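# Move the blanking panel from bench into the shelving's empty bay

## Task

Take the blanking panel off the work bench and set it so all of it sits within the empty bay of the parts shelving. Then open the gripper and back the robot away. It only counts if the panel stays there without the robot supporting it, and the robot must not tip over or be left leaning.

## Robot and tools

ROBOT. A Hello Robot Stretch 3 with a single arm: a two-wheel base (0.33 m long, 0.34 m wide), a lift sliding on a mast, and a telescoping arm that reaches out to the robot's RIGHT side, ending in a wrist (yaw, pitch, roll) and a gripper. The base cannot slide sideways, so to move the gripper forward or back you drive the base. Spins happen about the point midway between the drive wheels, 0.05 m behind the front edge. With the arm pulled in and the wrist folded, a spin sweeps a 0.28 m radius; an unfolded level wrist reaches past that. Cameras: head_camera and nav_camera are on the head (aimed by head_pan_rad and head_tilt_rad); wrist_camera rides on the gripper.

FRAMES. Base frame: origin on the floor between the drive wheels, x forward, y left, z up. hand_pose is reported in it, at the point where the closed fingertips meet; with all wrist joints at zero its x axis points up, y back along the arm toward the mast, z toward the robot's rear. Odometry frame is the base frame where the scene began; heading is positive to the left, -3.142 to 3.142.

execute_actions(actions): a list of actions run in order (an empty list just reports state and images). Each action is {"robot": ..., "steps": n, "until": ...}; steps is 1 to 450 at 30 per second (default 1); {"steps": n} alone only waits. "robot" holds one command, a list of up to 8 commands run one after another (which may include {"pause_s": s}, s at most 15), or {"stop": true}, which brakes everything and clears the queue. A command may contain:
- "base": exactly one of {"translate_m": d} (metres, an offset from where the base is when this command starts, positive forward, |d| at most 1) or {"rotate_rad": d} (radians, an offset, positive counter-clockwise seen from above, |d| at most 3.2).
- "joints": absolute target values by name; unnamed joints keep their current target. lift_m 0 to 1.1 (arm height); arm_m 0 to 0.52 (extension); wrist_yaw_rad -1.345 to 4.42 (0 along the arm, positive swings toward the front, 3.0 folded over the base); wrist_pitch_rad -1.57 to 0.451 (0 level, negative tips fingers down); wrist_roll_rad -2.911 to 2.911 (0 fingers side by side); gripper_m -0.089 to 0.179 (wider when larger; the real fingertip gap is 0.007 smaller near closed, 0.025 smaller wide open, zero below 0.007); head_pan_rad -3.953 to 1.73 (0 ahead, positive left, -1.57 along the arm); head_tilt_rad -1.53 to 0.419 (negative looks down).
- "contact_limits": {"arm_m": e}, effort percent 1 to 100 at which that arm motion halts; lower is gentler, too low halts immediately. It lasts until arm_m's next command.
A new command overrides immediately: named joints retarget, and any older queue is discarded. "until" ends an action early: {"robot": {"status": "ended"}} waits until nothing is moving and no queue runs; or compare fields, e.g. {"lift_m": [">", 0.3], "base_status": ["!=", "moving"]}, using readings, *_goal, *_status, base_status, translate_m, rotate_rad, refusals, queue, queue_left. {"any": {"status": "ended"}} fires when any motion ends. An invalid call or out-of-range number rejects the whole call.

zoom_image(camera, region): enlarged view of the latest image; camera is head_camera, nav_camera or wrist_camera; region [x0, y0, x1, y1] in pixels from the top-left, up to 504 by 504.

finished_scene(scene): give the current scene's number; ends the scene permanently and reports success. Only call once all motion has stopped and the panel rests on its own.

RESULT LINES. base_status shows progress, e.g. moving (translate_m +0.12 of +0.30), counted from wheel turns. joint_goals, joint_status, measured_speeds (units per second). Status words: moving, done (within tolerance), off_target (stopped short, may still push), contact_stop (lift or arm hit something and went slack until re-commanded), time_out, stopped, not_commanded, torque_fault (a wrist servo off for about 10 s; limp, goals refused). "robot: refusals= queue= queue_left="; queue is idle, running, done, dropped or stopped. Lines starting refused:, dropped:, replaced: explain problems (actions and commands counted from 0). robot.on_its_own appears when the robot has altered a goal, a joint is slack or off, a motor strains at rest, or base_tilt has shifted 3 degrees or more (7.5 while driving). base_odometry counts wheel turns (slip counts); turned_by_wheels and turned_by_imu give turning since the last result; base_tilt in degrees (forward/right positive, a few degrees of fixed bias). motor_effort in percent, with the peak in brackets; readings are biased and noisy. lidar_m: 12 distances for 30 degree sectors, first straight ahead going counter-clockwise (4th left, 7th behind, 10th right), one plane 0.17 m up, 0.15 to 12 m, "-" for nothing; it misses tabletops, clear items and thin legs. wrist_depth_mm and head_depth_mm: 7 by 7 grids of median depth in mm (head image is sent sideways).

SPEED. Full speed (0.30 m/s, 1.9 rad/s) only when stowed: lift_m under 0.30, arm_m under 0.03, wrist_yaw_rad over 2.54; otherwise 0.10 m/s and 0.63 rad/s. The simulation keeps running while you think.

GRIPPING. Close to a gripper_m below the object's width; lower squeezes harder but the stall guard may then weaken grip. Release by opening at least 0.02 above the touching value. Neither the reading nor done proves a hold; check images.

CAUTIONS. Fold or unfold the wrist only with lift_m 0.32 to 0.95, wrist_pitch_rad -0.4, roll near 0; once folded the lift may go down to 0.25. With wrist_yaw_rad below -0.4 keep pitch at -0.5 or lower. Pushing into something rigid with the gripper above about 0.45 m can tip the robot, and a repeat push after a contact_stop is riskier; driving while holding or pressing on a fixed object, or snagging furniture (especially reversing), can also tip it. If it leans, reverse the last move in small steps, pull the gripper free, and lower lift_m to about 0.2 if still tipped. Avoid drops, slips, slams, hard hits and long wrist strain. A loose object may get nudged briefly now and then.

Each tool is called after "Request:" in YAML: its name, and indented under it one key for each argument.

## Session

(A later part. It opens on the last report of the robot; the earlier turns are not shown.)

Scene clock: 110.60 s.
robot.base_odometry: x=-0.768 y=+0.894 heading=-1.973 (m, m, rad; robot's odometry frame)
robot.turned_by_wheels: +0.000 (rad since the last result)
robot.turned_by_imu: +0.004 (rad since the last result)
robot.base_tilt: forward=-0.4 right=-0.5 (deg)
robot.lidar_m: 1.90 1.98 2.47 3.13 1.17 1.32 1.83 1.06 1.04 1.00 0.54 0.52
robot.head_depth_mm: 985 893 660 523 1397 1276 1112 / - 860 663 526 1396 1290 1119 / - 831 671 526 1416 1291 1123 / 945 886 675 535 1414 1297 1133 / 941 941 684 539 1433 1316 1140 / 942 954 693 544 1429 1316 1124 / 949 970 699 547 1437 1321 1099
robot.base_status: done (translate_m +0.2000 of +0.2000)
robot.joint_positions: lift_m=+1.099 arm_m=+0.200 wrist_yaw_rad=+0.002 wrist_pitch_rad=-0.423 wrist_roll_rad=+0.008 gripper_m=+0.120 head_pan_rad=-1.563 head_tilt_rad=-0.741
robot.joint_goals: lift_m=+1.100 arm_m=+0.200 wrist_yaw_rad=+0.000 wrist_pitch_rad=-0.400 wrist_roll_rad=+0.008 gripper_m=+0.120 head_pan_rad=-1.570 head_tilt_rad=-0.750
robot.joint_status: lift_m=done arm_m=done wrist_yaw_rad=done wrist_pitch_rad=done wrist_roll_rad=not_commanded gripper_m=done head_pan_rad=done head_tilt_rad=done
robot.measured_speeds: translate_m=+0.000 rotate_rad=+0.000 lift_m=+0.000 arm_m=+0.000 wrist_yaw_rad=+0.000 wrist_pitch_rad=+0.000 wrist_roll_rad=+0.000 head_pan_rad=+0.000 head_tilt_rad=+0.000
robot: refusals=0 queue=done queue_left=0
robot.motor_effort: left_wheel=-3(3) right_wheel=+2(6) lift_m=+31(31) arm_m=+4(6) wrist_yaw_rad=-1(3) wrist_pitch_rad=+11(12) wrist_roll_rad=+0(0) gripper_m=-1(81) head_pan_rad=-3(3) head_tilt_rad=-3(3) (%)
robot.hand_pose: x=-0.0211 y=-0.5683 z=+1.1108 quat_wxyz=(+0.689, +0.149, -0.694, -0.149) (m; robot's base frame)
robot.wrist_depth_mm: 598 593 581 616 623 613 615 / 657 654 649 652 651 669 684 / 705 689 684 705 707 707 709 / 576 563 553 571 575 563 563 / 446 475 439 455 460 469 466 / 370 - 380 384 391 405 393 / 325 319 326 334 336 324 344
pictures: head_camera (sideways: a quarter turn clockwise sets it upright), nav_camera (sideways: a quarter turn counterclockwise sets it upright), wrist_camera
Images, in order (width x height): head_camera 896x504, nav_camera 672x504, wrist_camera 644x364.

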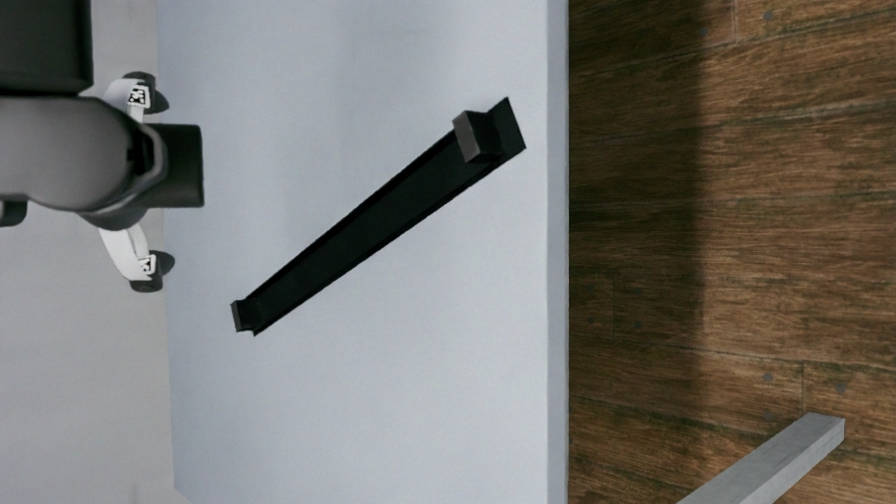

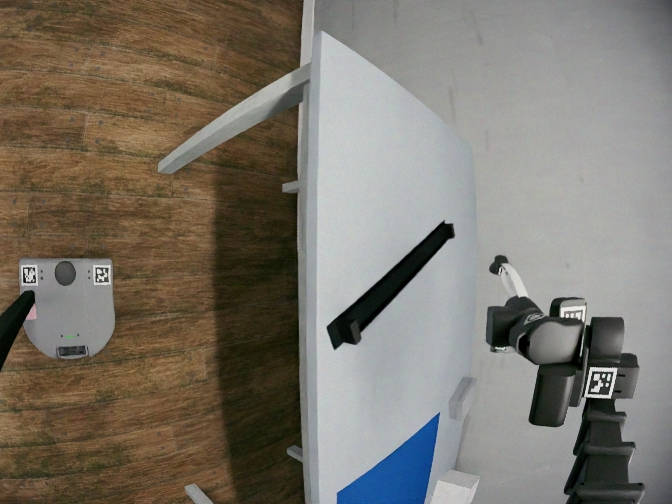

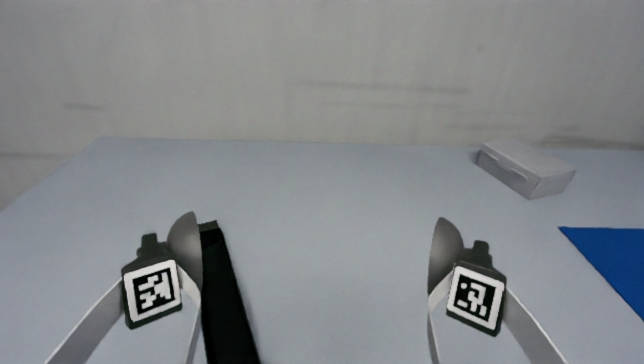

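Request:
execute_actions:
  actions:
    - {"robot": [{"base": {"translate_m": 0.05}, "joints": {"arm_m": 0.45, "wrist_pitch_rad": -1.57, "wrist_roll_rad": 0.37, "head_tilt_rad": -0.6}}], "steps": 450, "until": {"robot": {"status": "ended"}}}

Scene clock: 124.60 s.
robot.base_odometry: x=-0.788 y=+0.848 heading=-1.973 (m, m, rad; robot's odometry frame)
robot.turned_by_wheels: +0.000 (rad since the last result)
robot.turned_by_imu: +0.002 (rad since the last result)
robot.base_tilt: forward=-0.5 right=-0.5 (deg)
robot.lidar_m: 1.85 1.94 2.45 3.13 1.17 1.32 1.87 1.11 1.04 1.00 0.49 0.51
robot.head_depth_mm: 928 1020 852 624 475 1317 1167 / 932 1017 868 627 481 1324 1177 / - - 851 629 497 1357 1186 / 919 1026 884 640 501 1367 1183 / 919 1022 902 645 505 1371 1191 / 926 1026 908 651 506 1392 1204 / 923 1029 918 659 511 1388 813
robot.base_status: done (translate_m +0.0500 of +0.0500)
robot.joint_positions: lift_m=+1.099 arm_m=+0.450 wrist_yaw_rad=+0.001 wrist_pitch_rad=-1.562 wrist_roll_rad=+0.364 gripper_m=+0.120 head_pan_rad=-1.563 head_tilt_rad=-0.606
robot.joint_goals: lift_m=+1.100 arm_m=+0.450 wrist_yaw_rad=+0.000 wrist_pitch_rad=-1.570 wrist_roll_rad=+0.370 gripper_m=+0.120 head_pan_rad=-1.570 head_tilt_rad=-0.600
robot.joint_status: lift_m=done arm_m=done wrist_yaw_rad=done wrist_pitch_rad=done wrist_roll_rad=done gripper_m=done head_pan_rad=done head_tilt_rad=done
robot.measured_speeds: translate_m=+0.000 rotate_rad=+0.000 lift_m=+0.000 arm_m=+0.000 wrist_yaw_rad=+0.000 wrist_pitch_rad=+0.000 wrist_roll_rad=+0.000 head_pan_rad=+0.000 head_tilt_rad=+0.000
robot: refusals=0 queue=done queue_left=0
robot.motor_effort: left_wheel=-1(3) right_wheel=+1(5) lift_m=+31(31) arm_m=+3(3) wrist_yaw_rad=-1(1) wrist_pitch_rad=-4(11) wrist_roll_rad=+2(2) gripper_m=+0(1) head_pan_rad=-3(3) head_tilt_rad=+2(13) (%)
robot.hand_pose: x=-0.0217 y=-0.5727 z=+0.9815 quat_wxyz=(+0.403, +0.399, -0.584, -0.580) (m; robot's base frame)
robot.wrist_depth_mm: 207 206 208 210 208 210 208 / 213 212 212 214 213 214 216 / 219 220 216 219 220 222 220 / 225 223 224 222 224 225 226 / 231 228 230 229 230 228 231 / 235 - 235 235 234 236 238 / 238 240 241 241 240 243 241
pictures: head_camera (sideways: a quarter turn clockwise sets it upright), nav_camera (sideways: a quarter turn counterclockwise sets it upright), wrist_camera
Images, in order (width x height): head_camera 896x504, nav_camera 672x504, wrist_camera 644x364.

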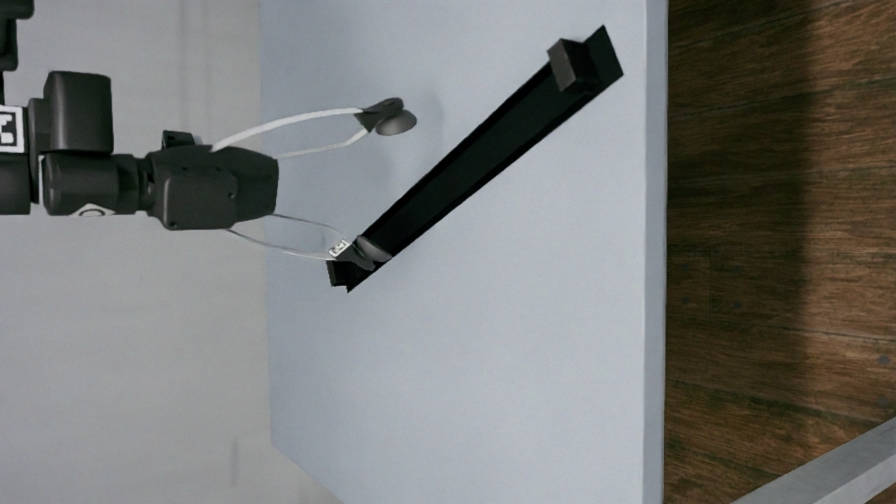

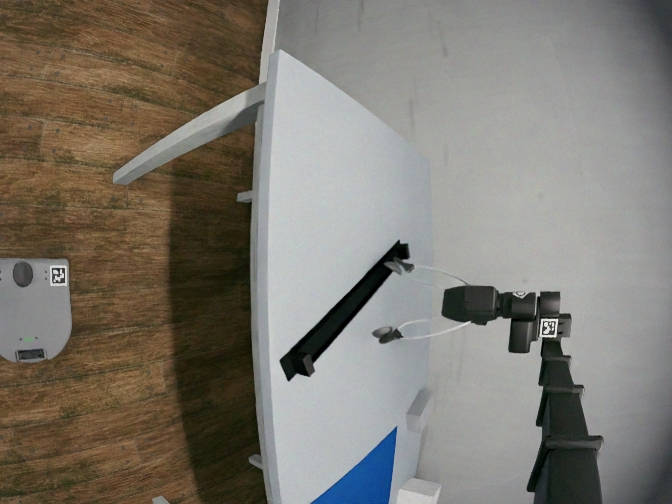

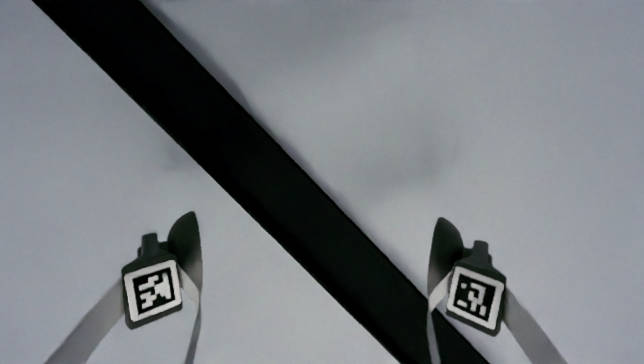

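Request:
execute_actions:
  actions:
    - {"robot": [{"joints": {"wrist_roll_rad": -0.4}}], "steps": 450, "until": {"robot": {"status": "ended"}}}

Scene clock: 128.23 s.
robot.base_odometry: x=-0.788 y=+0.848 heading=-1.973 (m, m, rad; robot's odometry frame)
robot.turned_by_wheels: +0.000 (rad since the last result)
robot.turned_by_imu: +0.001 (rad since the last result)
robot.base_tilt: forward=-0.4 right=-0.5 (deg)
robot.lidar_m: 1.85 1.94 2.44 3.13 1.17 1.32 1.87 1.11 1.04 1.00 0.49 0.51
robot.head_depth_mm: 930 1022 855 623 474 1311 1171 / 933 1013 869 626 481 1321 1175 / - - 832 629 497 1372 1189 / 920 1023 882 638 500 1367 1189 / 923 1025 898 645 504 1369 1197 / 924 1035 909 651 507 1380 1200 / 923 1029 925 658 512 1395 815
robot.base_status: done (translate_m +0.0500 of +0.0500)
robot.joint_positions: lift_m=+1.099 arm_m=+0.450 wrist_yaw_rad=+0.001 wrist_pitch_rad=-1.562 wrist_roll_rad=-0.393 gripper_m=+0.120 head_pan_rad=-1.563 head_tilt_rad=-0.606
robot.joint_goals: lift_m=+1.100 arm_m=+0.450 wrist_yaw_rad=+0.000 wrist_pitch_rad=-1.570 wrist_roll_rad=-0.400 gripper_m=+0.120 head_pan_rad=-1.570 head_tilt_rad=-0.600
robot.joint_status: lift_m=done arm_m=done wrist_yaw_rad=done wrist_pitch_rad=done wrist_roll_rad=done gripper_m=done head_pan_rad=done head_tilt_rad=done
robot.measured_speeds: translate_m=+0.000 rotate_rad=+0.000 lift_m=+0.000 arm_m=+0.000 wrist_yaw_rad=+0.000 wrist_pitch_rad=+0.000 wrist_roll_rad=+0.000 head_pan_rad=+0.000 head_tilt_rad=+0.000
robot: refusals=0 queue=done queue_left=0
robot.motor_effort: left_wheel=-3(3) right_wheel=+1(2) lift_m=+31(31) arm_m=+3(3) wrist_yaw_rad=+0(1) wrist_pitch_rad=-4(4) wrist_roll_rad=-2(4) gripper_m=-1(1) head_pan_rad=-3(3) head_tilt_rad=+2(2) (%)
robot.hand_pose: x=-0.0216 y=-0.5728 z=+0.9815 quat_wxyz=(+0.591, +0.585, -0.394, -0.391) (m; robot's base frame)
robot.wrist_depth_mm: 206 205 207 206 209 212 214 / 210 212 214 213 216 216 218 / 216 217 217 217 220 221 223 / 220 220 224 221 226 227 230 / 226 226 230 229 231 230 233 / 230 - 233 234 237 239 240 / 236 241 242 239 243 245 246
pictures: head_camera (sideways: a quarter turn clockwise sets it upright), nav_camera (sideways: a quarter turn counterclockwise sets it upright), wrist_camera
Images, in order (width x height): head_camera 896x504, nav_camera 672x504, wrist_camera 644x364.

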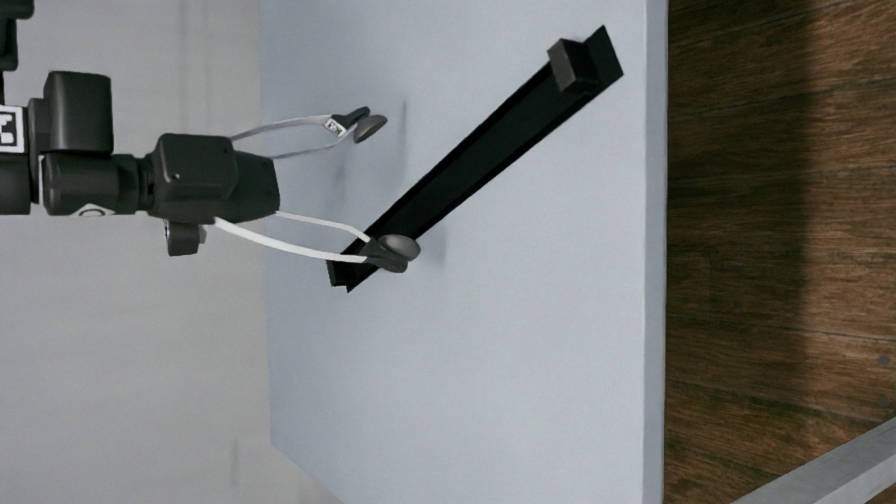

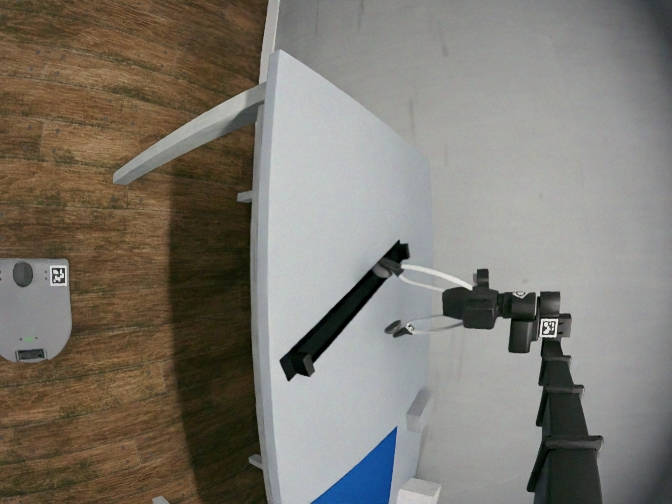

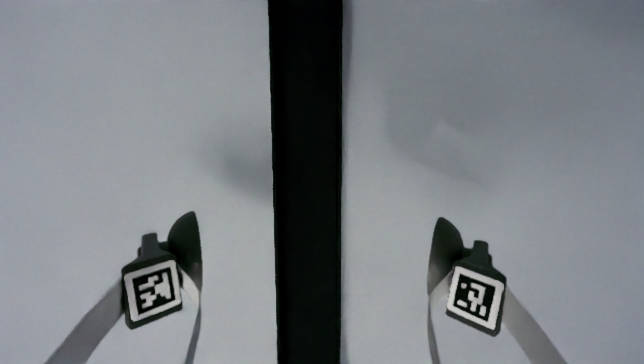

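Request:
execute_actions:
  actions:
    - {"robot": [{"joints": {"lift_m": 1.06, "gripper_m": 0.09}}], "steps": 450, "until": {"robot": {"status": "ended"}}}

Scene clock: 138.47 s.
robot.base_odometry: x=-0.788 y=+0.848 heading=-1.973 (m, m, rad; robot's odometry frame)
robot.turned_by_wheels: +0.000 (rad since the last result)
robot.turned_by_imu: +0.001 (rad since the last result)
robot.base_tilt: forward=-0.4 right=-0.5 (deg)
robot.lidar_m: 1.85 1.93 2.44 3.11 1.17 1.33 1.87 1.10 1.04 1.00 0.49 0.51
robot.head_depth_mm: - 1015 857 625 475 1309 1170 / - 1033 866 627 481 1322 1173 / 894 - 791 628 498 1359 1183 / 922 1010 881 616 501 1372 1187 / 920 1028 904 646 504 1363 1197 / 932 1027 909 652 507 1377 1191 / 923 1033 922 657 509 1392 813
robot.base_status: done (translate_m +0.0500 of +0.0500)
robot.joint_positions: lift_m=+1.061 arm_m=+0.450 wrist_yaw_rad=+0.001 wrist_pitch_rad=-1.562 wrist_roll_rad=-0.393 gripper_m=+0.090 head_pan_rad=-1.563 head_tilt_rad=-0.606
robot.joint_goals: lift_m=+1.060 arm_m=+0.450 wrist_yaw_rad=+0.000 wrist_pitch_rad=-1.570 wrist_roll_rad=-0.400 gripper_m=+0.090 head_pan_rad=-1.570 head_tilt_rad=-0.600
robot.joint_status: lift_m=done arm_m=done wrist_yaw_rad=done wrist_pitch_rad=done wrist_roll_rad=done gripper_m=done head_pan_rad=done head_tilt_rad=done
robot.measured_speeds: translate_m=+0.000 rotate_rad=+0.000 lift_m=+0.000 arm_m=+0.000 wrist_yaw_rad=+0.000 wrist_pitch_rad=+0.000 wrist_roll_rad=+0.000 head_pan_rad=+0.000 head_tilt_rad=+0.000
robot: refusals=0 queue=done queue_left=0
robot.motor_effort: left_wheel=-1(1) right_wheel=+1(2) lift_m=+9(30) arm_m=+4(4) wrist_yaw_rad=-1(0) wrist_pitch_rad=-4(4) wrist_roll_rad=-3(3) gripper_m=-1(83) head_pan_rad=-3(3) head_tilt_rad=+2(2) (%)
robot.hand_pose: x=-0.0216 y=-0.5728 z=+0.9430 quat_wxyz=(+0.591, +0.585, -0.394, -0.391) (m; robot's base frame)
robot.wrist_depth_mm: 171 172 172 171 174 175 176 / 174 176 177 175 177 179 181 / 178 180 179 180 183 183 184 / 183 184 185 184 186 187 188 / 188 188 187 189 191 192 193 / 192 194 193 194 196 198 198 / 196 198 198 197 202 203 203
pictures: head_camera (sideways: a quarter turn clockwise sets it upright), nav_camera (sideways: a quarter turn counterclockwise sets it upright), wrist_camera
Images, in order (width x height): head_camera 896x504, nav_camera 672x504, wrist_camera 644x364.

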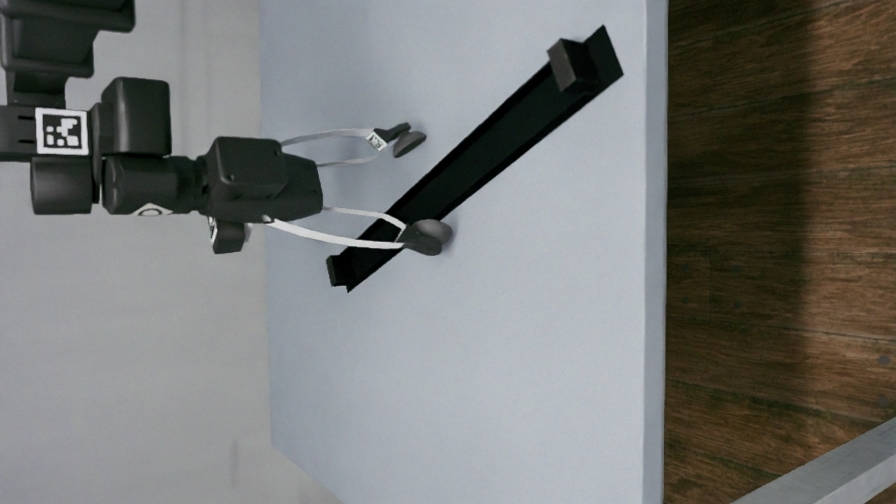

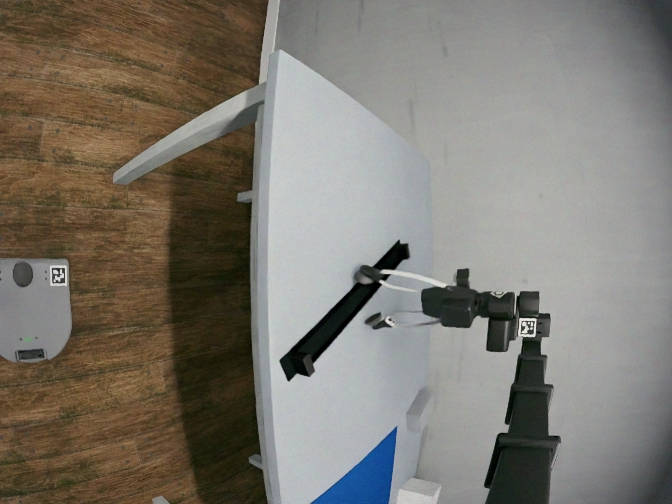

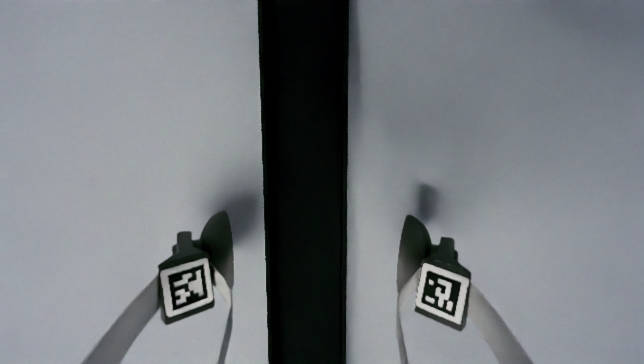

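Request:
execute_actions:
  actions:
    - {"robot": [{"base": {"translate_m": 0.006}, "joints": {"lift_m": 1.046, "gripper_m": 0.075}}], "steps": 450, "until": {"robot": {"status": "ended"}}}

Request:
zoom_image:
  camera: "head_camera"
  region: [330, 90, 530, 290]

Scene clock: 146.43 s.
robot.base_odometry: x=-0.790 y=+0.843 heading=-1.973 (m, m, rad; robot's odometry frame)
robot.turned_by_wheels: +0.000 (rad since the last result)
robot.turned_by_imu: +0.001 (rad since the last result)
robot.base_tilt: forward=-0.4 right=-0.6 (deg)
robot.lidar_m: 1.85 1.93 2.44 3.13 1.17 1.32 1.88 1.11 1.04 1.00 0.48 0.51
robot.head_depth_mm: - 1021 857 625 472 1319 1173 / - 1043 867 629 490 1350 1182 / 894 - 793 630 498 1363 1181 / 925 1007 886 619 500 1363 1191 / 922 1030 900 647 504 1378 1193 / 923 1028 911 651 509 1386 1208 / 924 1031 976 660 512 1390 815
robot.base_status: done (translate_m +0.0060 of +0.0060)
robot.joint_positions: lift_m=+1.050 arm_m=+0.450 wrist_yaw_rad=+0.001 wrist_pitch_rad=-1.569 wrist_roll_rad=-0.393 gripper_m=+0.075 head_pan_rad=-1.563 head_tilt_rad=-0.606
robot.joint_goals: lift_m=+1.050 arm_m=+0.450 wrist_yaw_rad=+0.000 wrist_pitch_rad=-1.570 wrist_roll_rad=-0.400 gripper_m=+0.075 head_pan_rad=-1.570 head_tilt_rad=-0.600
robot.joint_status: lift_m=contact_stop arm_m=done wrist_yaw_rad=done wrist_pitch_rad=done wrist_roll_rad=done gripper_m=done head_pan_rad=done head_tilt_rad=done
robot.measured_speeds: translate_m=+0.000 rotate_rad=+0.000 lift_m=+0.000 arm_m=+0.000 wrist_yaw_rad=+0.000 wrist_pitch_rad=+0.000 wrist_roll_rad=+0.000 head_pan_rad=+0.000 head_tilt_rad=+0.000
robot: refusals=0 queue=dropped queue_left=0
robot.on_its_own: lift_m is slack since a contact_stop, until your next command for it
robot.motor_effort: left_wheel=-2(3) right_wheel=+1(6) lift_m=+20(19) arm_m=+3(4) wrist_yaw_rad=+0(0) wrist_pitch_rad=+0(4) wrist_roll_rad=-2(3) gripper_m=-3(61) head_pan_rad=-3(3) head_tilt_rad=+3(2) (%)
robot.hand_pose: x=-0.0216 y=-0.5711 z=+0.9319 quat_wxyz=(+0.589, +0.588, -0.393, -0.393) (m; robot's base frame)
robot.wrist_depth_mm: 163 164 165 162 166 166 167 / 167 166 168 166 169 169 171 / 171 170 172 171 173 174 176 / 174 176 177 175 178 179 180 / 180 179 181 178 181 182 184 / 184 183 185 184 186 188 189 / 189 188 190 187 191 192 193
pictures: head_camera (sideways: a quarter turn clockwise sets it upright), nav_camera (sideways: a quarter turn counterclockwise sets it upright), wrist_camera
Images, in order (width x height): head_camera 896x504, nav_camera 672x504, wrist_camera 644x364.

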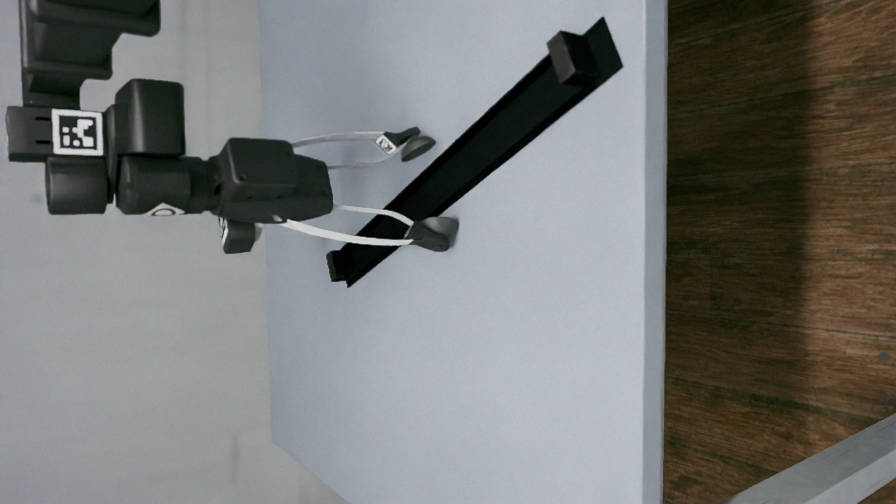

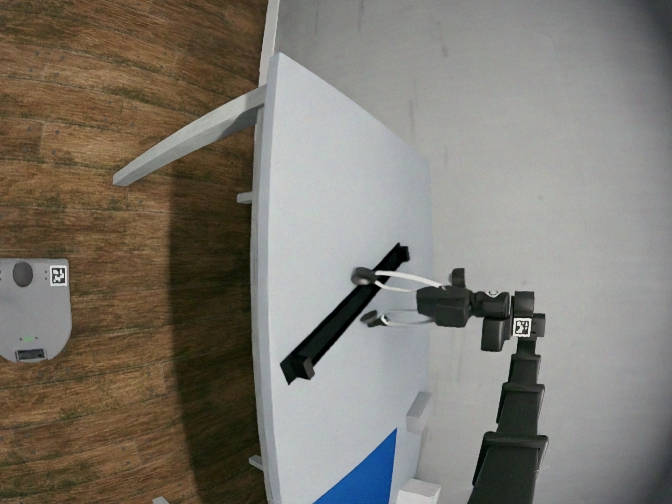

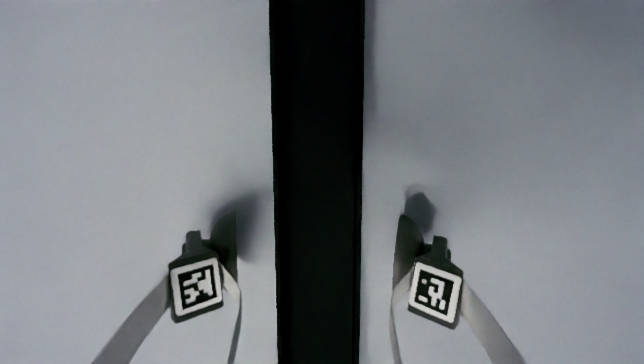

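Region (330, 90, 530, 290) of head_camera's 896x504 image, scaled by 2.520, with more detail than that image has.

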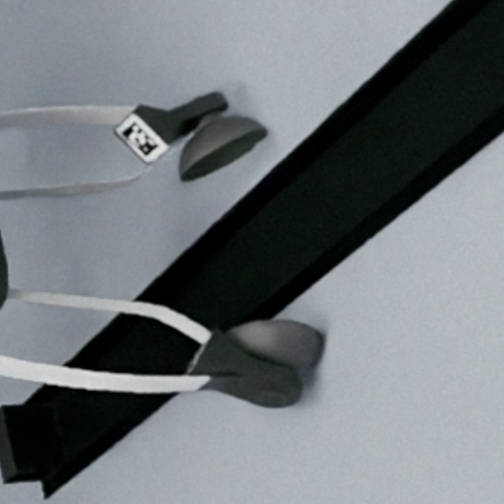

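Request:
execute_actions:
  actions:
    - {"robot": [{"joints": {"gripper_m": 0.02}}], "steps": 150, "until": {"robot": {"status": "ended"}}}
    - {"steps": 10}

Request:
zoom_image:
  camera: "head_camera"
  region: [330, 90, 530, 290]

Scene clock: 154.80 s.
robot.base_odometry: x=-0.790 y=+0.843 heading=-1.973 (m, m, rad; robot's odometry frame)
robot.turned_by_wheels: +0.000 (rad since the last result)
robot.turned_by_imu: +0.001 (rad since the last result)
robot.base_tilt: forward=-0.4 right=-0.5 (deg)
robot.lidar_m: 1.84 1.92 2.44 3.13 1.18 1.32 1.88 1.11 1.04 1.00 0.48 0.51
robot.head_depth_mm: - 1022 855 625 473 1318 1174 / - 1038 867 628 491 1348 1180 / - - 792 611 498 1366 1175 / 918 1011 890 618 501 1373 1195 / 922 1025 902 645 504 1375 1197 / 923 1027 911 653 508 1393 1195 / 924 1028 968 657 511 1389 816
robot.base_status: done (translate_m +0.0060 of +0.0060)
robot.joint_positions: lift_m=+1.053 arm_m=+0.450 wrist_yaw_rad=+0.001 wrist_pitch_rad=-1.570 wrist_roll_rad=-0.393 gripper_m=+0.021 head_pan_rad=-1.563 head_tilt_rad=-0.606
robot.joint_goals: lift_m=+1.053 arm_m=+0.450 wrist_yaw_rad=+0.000 wrist_pitch_rad=-1.570 wrist_roll_rad=-0.400 gripper_m=+0.020 head_pan_rad=-1.570 head_tilt_rad=-0.600
robot.joint_status: lift_m=contact_stop arm_m=done wrist_yaw_rad=done wrist_pitch_rad=done wrist_roll_rad=done gripper_m=done head_pan_rad=done head_tilt_rad=done
robot.measured_speeds: translate_m=+0.000 rotate_rad=+0.000 lift_m=+0.000 arm_m=+0.000 wrist_yaw_rad=+0.000 wrist_pitch_rad=+0.000 wrist_roll_rad=+0.000 head_pan_rad=+0.000 head_tilt_rad=+0.000
robot: refusals=0 queue=done queue_left=0
robot.on_its_own: lift_m is slack since a contact_stop, until your next command for it (your +1.046 is given up)
robot.motor_effort: left_wheel=+0(1) right_wheel=+0(1) lift_m=+20(20) arm_m=+3(3) wrist_yaw_rad=-1(0) wrist_pitch_rad=+0(1) wrist_roll_rad=-2(2) gripper_m=-15(94) head_pan_rad=-3(3) head_tilt_rad=+2(2) (%)
robot.hand_pose: x=-0.0216 y=-0.5708 z=+0.9350 quat_wxyz=(+0.588, +0.588, -0.392, -0.393) (m; robot's base frame)
robot.wrist_depth_mm: 165 167 167 165 168 169 170 / 169 169 171 169 173 173 173 / 174 174 175 174 177 178 179 / 177 180 179 177 181 181 184 / 182 183 182 180 184 187 187 / 186 188 190 186 - 192 192 / 192 193 193 190 196 195 196
pictures: head_camera (sideways: a quarter turn clockwise sets it upright), nav_camera (sideways: a quarter turn counterclockwise sets it upright), wrist_camera
Images, in order (width x height): head_camera 896x504, nav_camera 672x504, wrist_camera 644x364.

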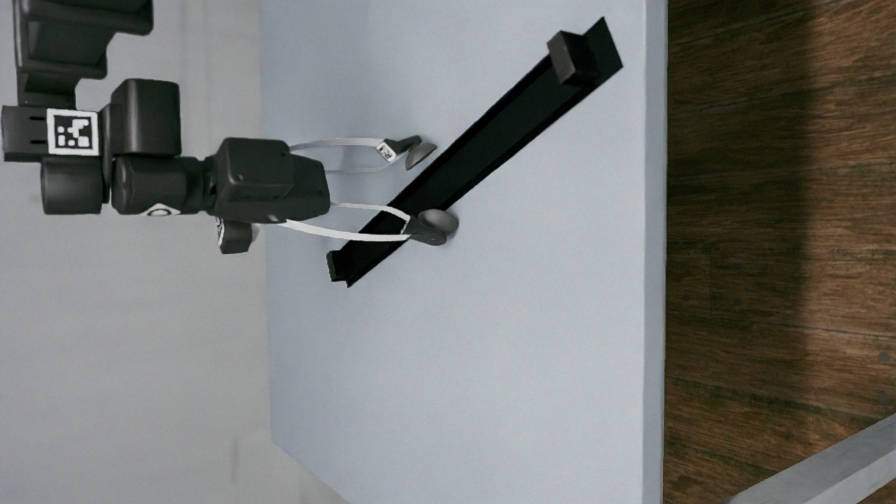

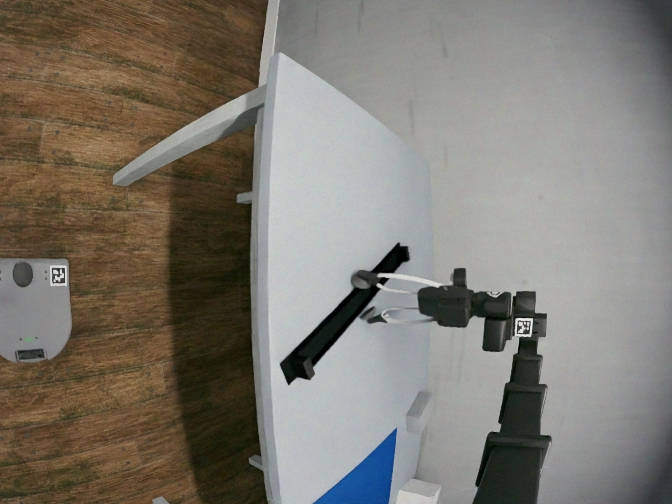

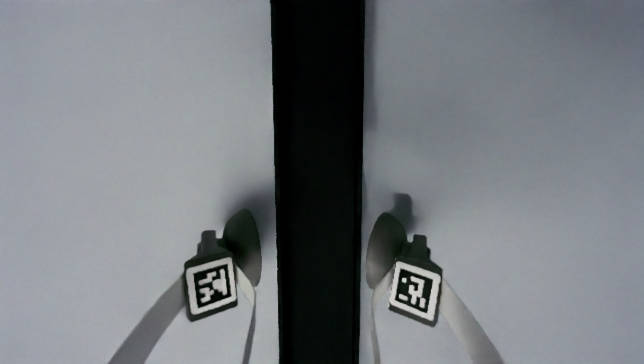

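Region (330, 90, 530, 290) of head_camera's 896x504 image, scaled by 2.520, with more detail than that image has.

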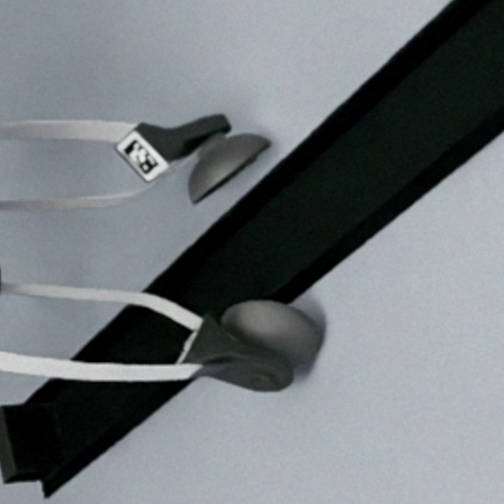

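Request:
execute_actions:
  actions:
    - {"robot": [{"joints": {"lift_m": 1.056}}], "steps": 150, "until": {"robot": {"status": "ended"}}}
    - {"steps": 10}

Request:
zoom_image:
  camera: "head_camera"
  region: [330, 90, 530, 290]

Scene clock: 163.40 s.
robot.base_odometry: x=-0.790 y=+0.843 heading=-1.973 (m, m, rad; robot's odometry frame)
robot.turned_by_wheels: +0.000 (rad since the last result)
robot.turned_by_imu: +0.001 (rad since the last result)
robot.base_tilt: forward=-0.5 right=-0.4 (deg)
robot.lidar_m: 1.85 1.93 2.43 3.13 1.17 1.32 1.88 1.11 1.04 1.00 0.48 0.51
robot.head_depth_mm: - 1020 858 622 473 1320 1176 / - 1035 869 631 489 1314 1171 / 894 - 793 605 498 1357 1186 / 921 1014 885 639 500 1368 1196 / 922 1026 898 645 506 1373 1196 / 927 1024 910 651 507 1387 1204 / 927 1035 971 659 513 1401 815
robot.base_status: done (translate_m +0.0060 of +0.0060)
robot.joint_positions: lift_m=+1.055 arm_m=+0.450 wrist_yaw_rad=+0.000 wrist_pitch_rad=-1.574 wrist_roll_rad=-0.394 gripper_m=+0.020 head_pan_rad=-1.563 head_tilt_rad=-0.606
robot.joint_goals: lift_m=+1.056 arm_m=+0.450 wrist_yaw_rad=+0.000 wrist_pitch_rad=-1.570 wrist_roll_rad=-0.400 gripper_m=+0.020 head_pan_rad=-1.570 head_tilt_rad=-0.600
robot.joint_status: lift_m=done arm_m=done wrist_yaw_rad=done wrist_pitch_rad=done wrist_roll_rad=done gripper_m=done head_pan_rad=done head_tilt_rad=done
robot.measured_speeds: translate_m=+0.000 rotate_rad=+0.000 lift_m=+0.000 arm_m=+0.000 wrist_yaw_rad=+0.000 wrist_pitch_rad=+0.000 wrist_roll_rad=+0.000 head_pan_rad=+0.000 head_tilt_rad=+0.000
robot: refusals=0 queue=done queue_left=0
robot.motor_effort: left_wheel=-1(5) right_wheel=+1(10) lift_m=+30(30) arm_m=+3(3) wrist_yaw_rad=+1(0) wrist_pitch_rad=+2(4) wrist_roll_rad=-2(2) gripper_m=-8(16) head_pan_rad=-3(3) head_tilt_rad=+2(2) (%)
robot.hand_pose: x=-0.0216 y=-0.5697 z=+0.9379 quat_wxyz=(+0.587, +0.589, -0.392, -0.394) (m; robot's base frame)
robot.wrist_depth_mm: 166 166 167 164 168 169 168 / 169 169 171 167 172 172 173 / 174 174 175 173 176 177 176 / 178 178 180 178 181 182 184 / 183 184 183 182 186 187 186 / 187 190 - 188 191 192 192 / 193 193 194 192 197 197 198
pictures: head_camera (sideways: a quarter turn clockwise sets it upright), nav_camera (sideways: a quarter turn counterclockwise sets it upright), wrist_camera
Images, in order (width x height): head_camera 896x504, nav_camera 672x504, wrist_camera 644x364.

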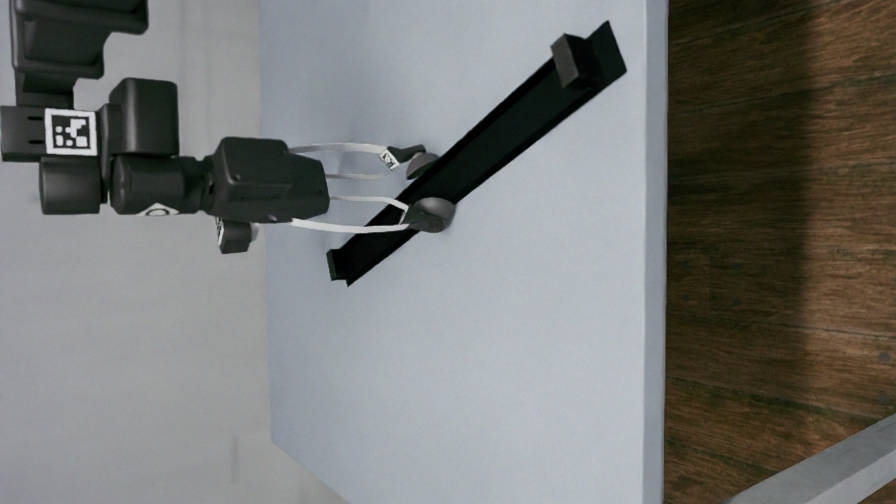

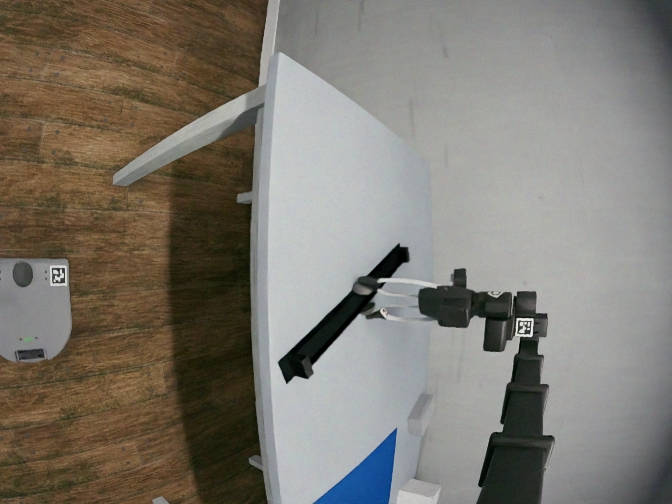

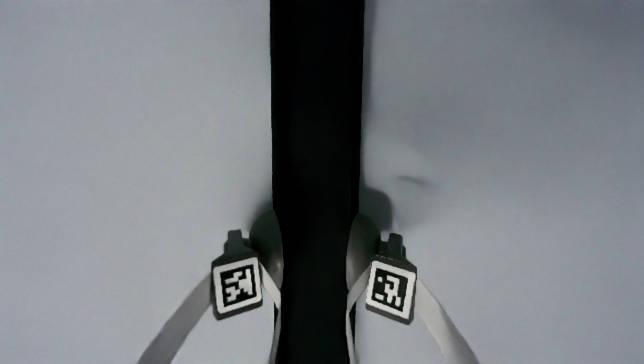

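Region (330, 90, 530, 290) of head_camera's 896x504 image, scaled by 2.520, with more detail than that image has.

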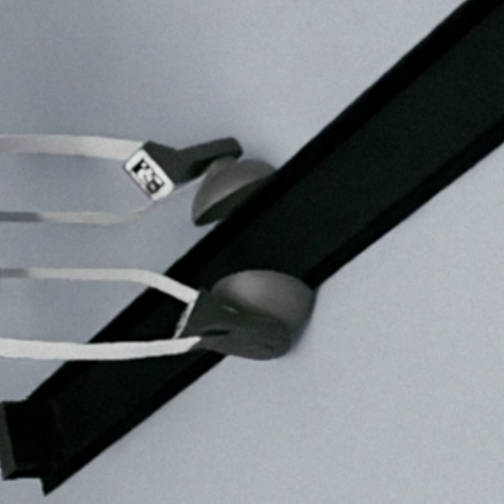

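Request:
execute_actions:
  actions:
    - {"robot": [{"joints": {"gripper_m": -0.005}}, {"joints": {"lift_m": 1.075}}], "steps": 150, "until": {"robot": {"status": "ended"}}}
    - {"steps": 10}

Request:
zoom_image:
  camera: "head_camera"
  region: [330, 90, 530, 290]

Scene clock: 170.67 s.
robot.base_odometry: x=-0.790 y=+0.843 heading=-1.973 (m, m, rad; robot's odometry frame)
robot.turned_by_wheels: +0.000 (rad since the last result)
robot.turned_by_imu: +0.001 (rad since the last result)
robot.base_tilt: forward=-0.3 right=-0.5 (deg)
robot.lidar_m: 1.85 1.93 2.44 3.12 1.17 1.33 1.88 1.11 1.04 1.00 0.48 0.51
robot.head_depth_mm: 940 1021 859 623 462 1311 1166 / - 1022 863 627 478 1320 1180 / - - 827 597 498 1353 1187 / 922 1011 818 637 502 1362 1187 / 917 1023 898 646 505 1376 1193 / 922 1029 908 651 508 1392 1198 / 925 1030 974 657 512 1388 813
robot.base_status: done (translate_m +0.0060 of +0.0060)
robot.joint_positions: lift_m=+1.074 arm_m=+0.450 wrist_yaw_rad=+0.000 wrist_pitch_rad=-1.571 wrist_roll_rad=-0.394 gripper_m=-0.004 head_pan_rad=-1.563 head_tilt_rad=-0.606
robot.joint_goals: lift_m=+1.075 arm_m=+0.450 wrist_yaw_rad=+0.000 wrist_pitch_rad=-1.570 wrist_roll_rad=-0.400 gripper_m=-0.005 head_pan_rad=-1.570 head_tilt_rad=-0.600
robot.joint_status: lift_m=done arm_m=done wrist_yaw_rad=done wrist_pitch_rad=done wrist_roll_rad=done gripper_m=done head_pan_rad=done head_tilt_rad=done
robot.measured_speeds: translate_m=+0.000 rotate_rad=+0.000 lift_m=+0.000 arm_m=+0.000 wrist_yaw_rad=+0.000 wrist_pitch_rad=+0.000 wrist_roll_rad=+0.000 head_pan_rad=+0.000 head_tilt_rad=+0.000
robot: refusals=0 queue=done queue_left=0
robot.motor_effort: left_wheel=-2(1) right_wheel=+0(0) lift_m=+31(33) arm_m=+3(3) wrist_yaw_rad=+1(0) wrist_pitch_rad=+1(2) wrist_roll_rad=-2(2) gripper_m=-15(89) head_pan_rad=-3(3) head_tilt_rad=+2(2) (%)
robot.hand_pose: x=-0.0216 y=-0.5704 z=+0.9567 quat_wxyz=(+0.588, +0.588, -0.392, -0.393) (m; robot's base frame)
robot.wrist_depth_mm: 182 183 183 165 186 187 187 / 187 187 188 169 190 191 192 / 191 192 193 174 196 196 196 / 197 197 198 179 201 201 203 / 202 202 203 183 205 207 210 / 207 207 - 190 211 212 214 / 213 214 216 194 216 219 220
pictures: head_camera (sideways: a quarter turn clockwise sets it upright), nav_camera (sideways: a quarter turn counterclockwise sets it upright), wrist_camera
Images, in order (width x height): head_camera 896x504, nav_camera 672x504, wrist_camera 644x364.

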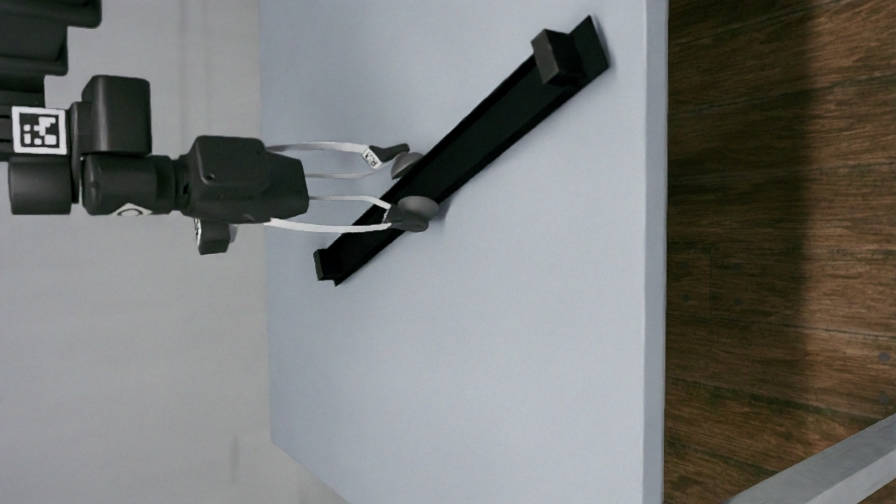

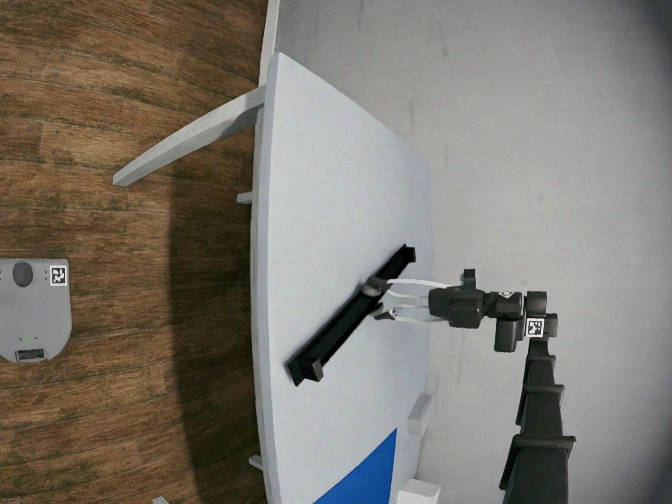

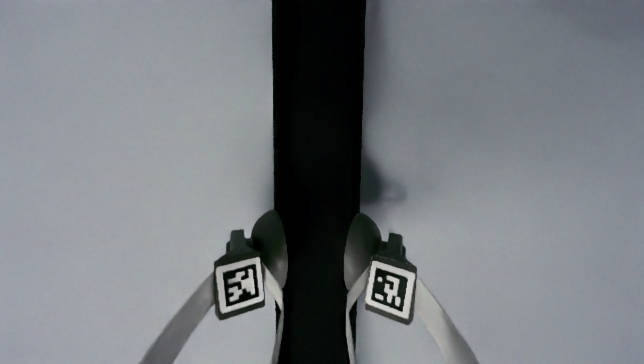

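Region (330, 90, 530, 290) of head_camera's 896x504 image, scaled by 2.520, with more detail than that image has.

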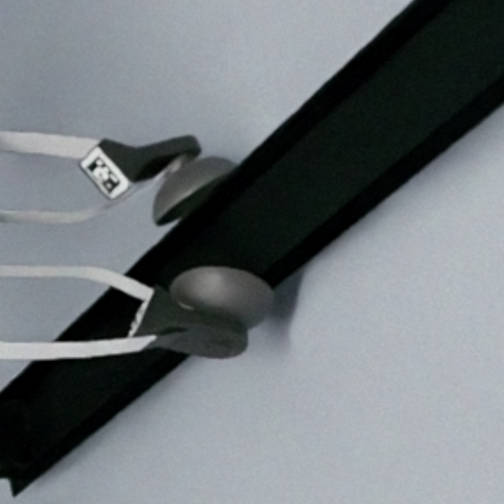

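Request:
execute_actions:
  actions:
    - {"robot": [{"joints": {"lift_m": 1.1, "wrist_roll_rad": -1.571}}, {"joints": {"arm_m": 0.08, "head_tilt_rad": -0.8}}], "steps": 300, "until": {"robot": {"status": "ended"}}}

Scene clock: 207.60 s.
robot.base_odometry: x=-0.790 y=+0.843 heading=-1.973 (m, m, rad; robot's odometry frame)
robot.turned_by_wheels: +0.000 (rad since the last result)
robot.turned_by_imu: +0.002 (rad since the last result)
robot.base_tilt: forward=-0.4 right=-0.5 (deg)
robot.lidar_m: 1.85 1.93 2.43 3.13 1.17 1.32 1.88 1.11 1.04 1.00 0.49 0.51
robot.head_depth_mm: - - - 475 462 1200 1098 / - - - - 941 1216 1103 / - - - 490 469 1218 1111 / 956 822 673 494 1449 1208 1116 / 951 832 690 484 1459 1200 1125 / 954 843 682 488 1463 939 1104 / 954 859 645 518 1466 835 1134
robot.base_status: done (translate_m +0.0060 of +0.0060)
robot.joint_positions: lift_m=+1.099 arm_m=+0.080 wrist_yaw_rad=+0.000 wrist_pitch_rad=-1.569 wrist_roll_rad=-1.566 gripper_m=-0.004 head_pan_rad=-1.563 head_tilt_rad=-0.790
robot.joint_goals: lift_m=+1.100 arm_m=+0.080 wrist_yaw_rad=+0.000 wrist_pitch_rad=-1.570 wrist_roll_rad=-1.571 gripper_m=-0.005 head_pan_rad=-1.570 head_tilt_rad=-0.800
robot.joint_status: lift_m=done arm_m=done wrist_yaw_rad=done wrist_pitch_rad=done wrist_roll_rad=done gripper_m=done head_pan_rad=done head_tilt_rad=done
robot.measured_speeds: translate_m=+0.000 rotate_rad=+0.000 lift_m=+0.000 arm_m=+0.000 wrist_yaw_rad=+0.000 wrist_pitch_rad=+0.000 wrist_roll_rad=+0.000 head_pan_rad=+0.000 head_tilt_rad=+0.000
robot: refusals=0 queue=done queue_left=0
robot.motor_effort: left_wheel=-1(0) right_wheel=+0(1) lift_m=+31(32) arm_m=-4(7) wrist_yaw_rad=+0(0) wrist_pitch_rad=-1(1) wrist_roll_rad=-2(6) gripper_m=-15(15) head_pan_rad=-3(3) head_tilt_rad=-4(16) (%)
robot.hand_pose: x=-0.0214 y=-0.2019 z=+0.9817 quat_wxyz=(+0.708, +0.707, -0.001, -0.002) (m; robot's base frame)
robot.wrist_depth_mm: - - - 166 - 221 210 / - - - 169 - 219 217 / - - - 174 - 224 225 / - - - 178 - 231 229 / - - - 183 - 236 237 / - - - 188 - 242 245 / - - - 195 - 250 250
pictures: head_camera (sideways: a quarter turn clockwise sets it upright), nav_camera (sideways: a quarter turn counterclockwise sets it upright), wrist_camera
Images, in order (width x height): head_camera 896x504, nav_camera 672x504, wrist_camera 644x364.

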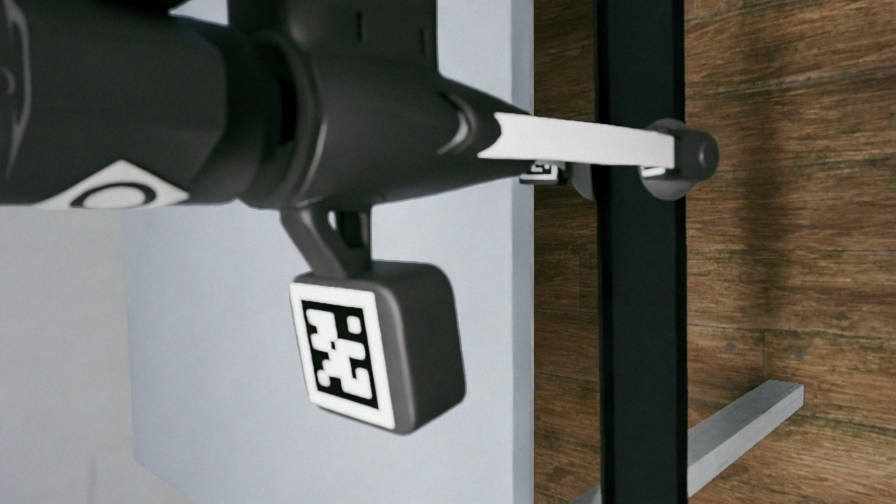

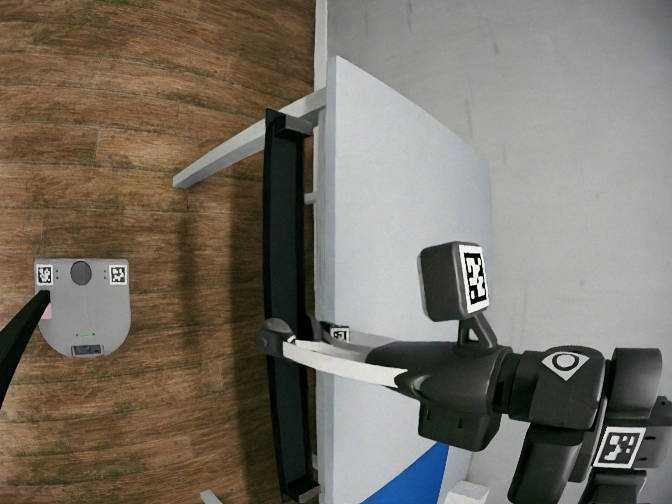

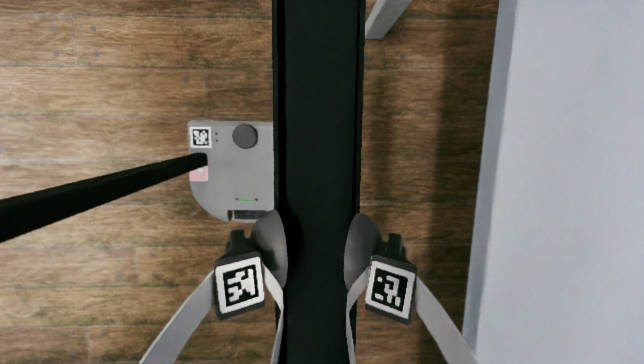

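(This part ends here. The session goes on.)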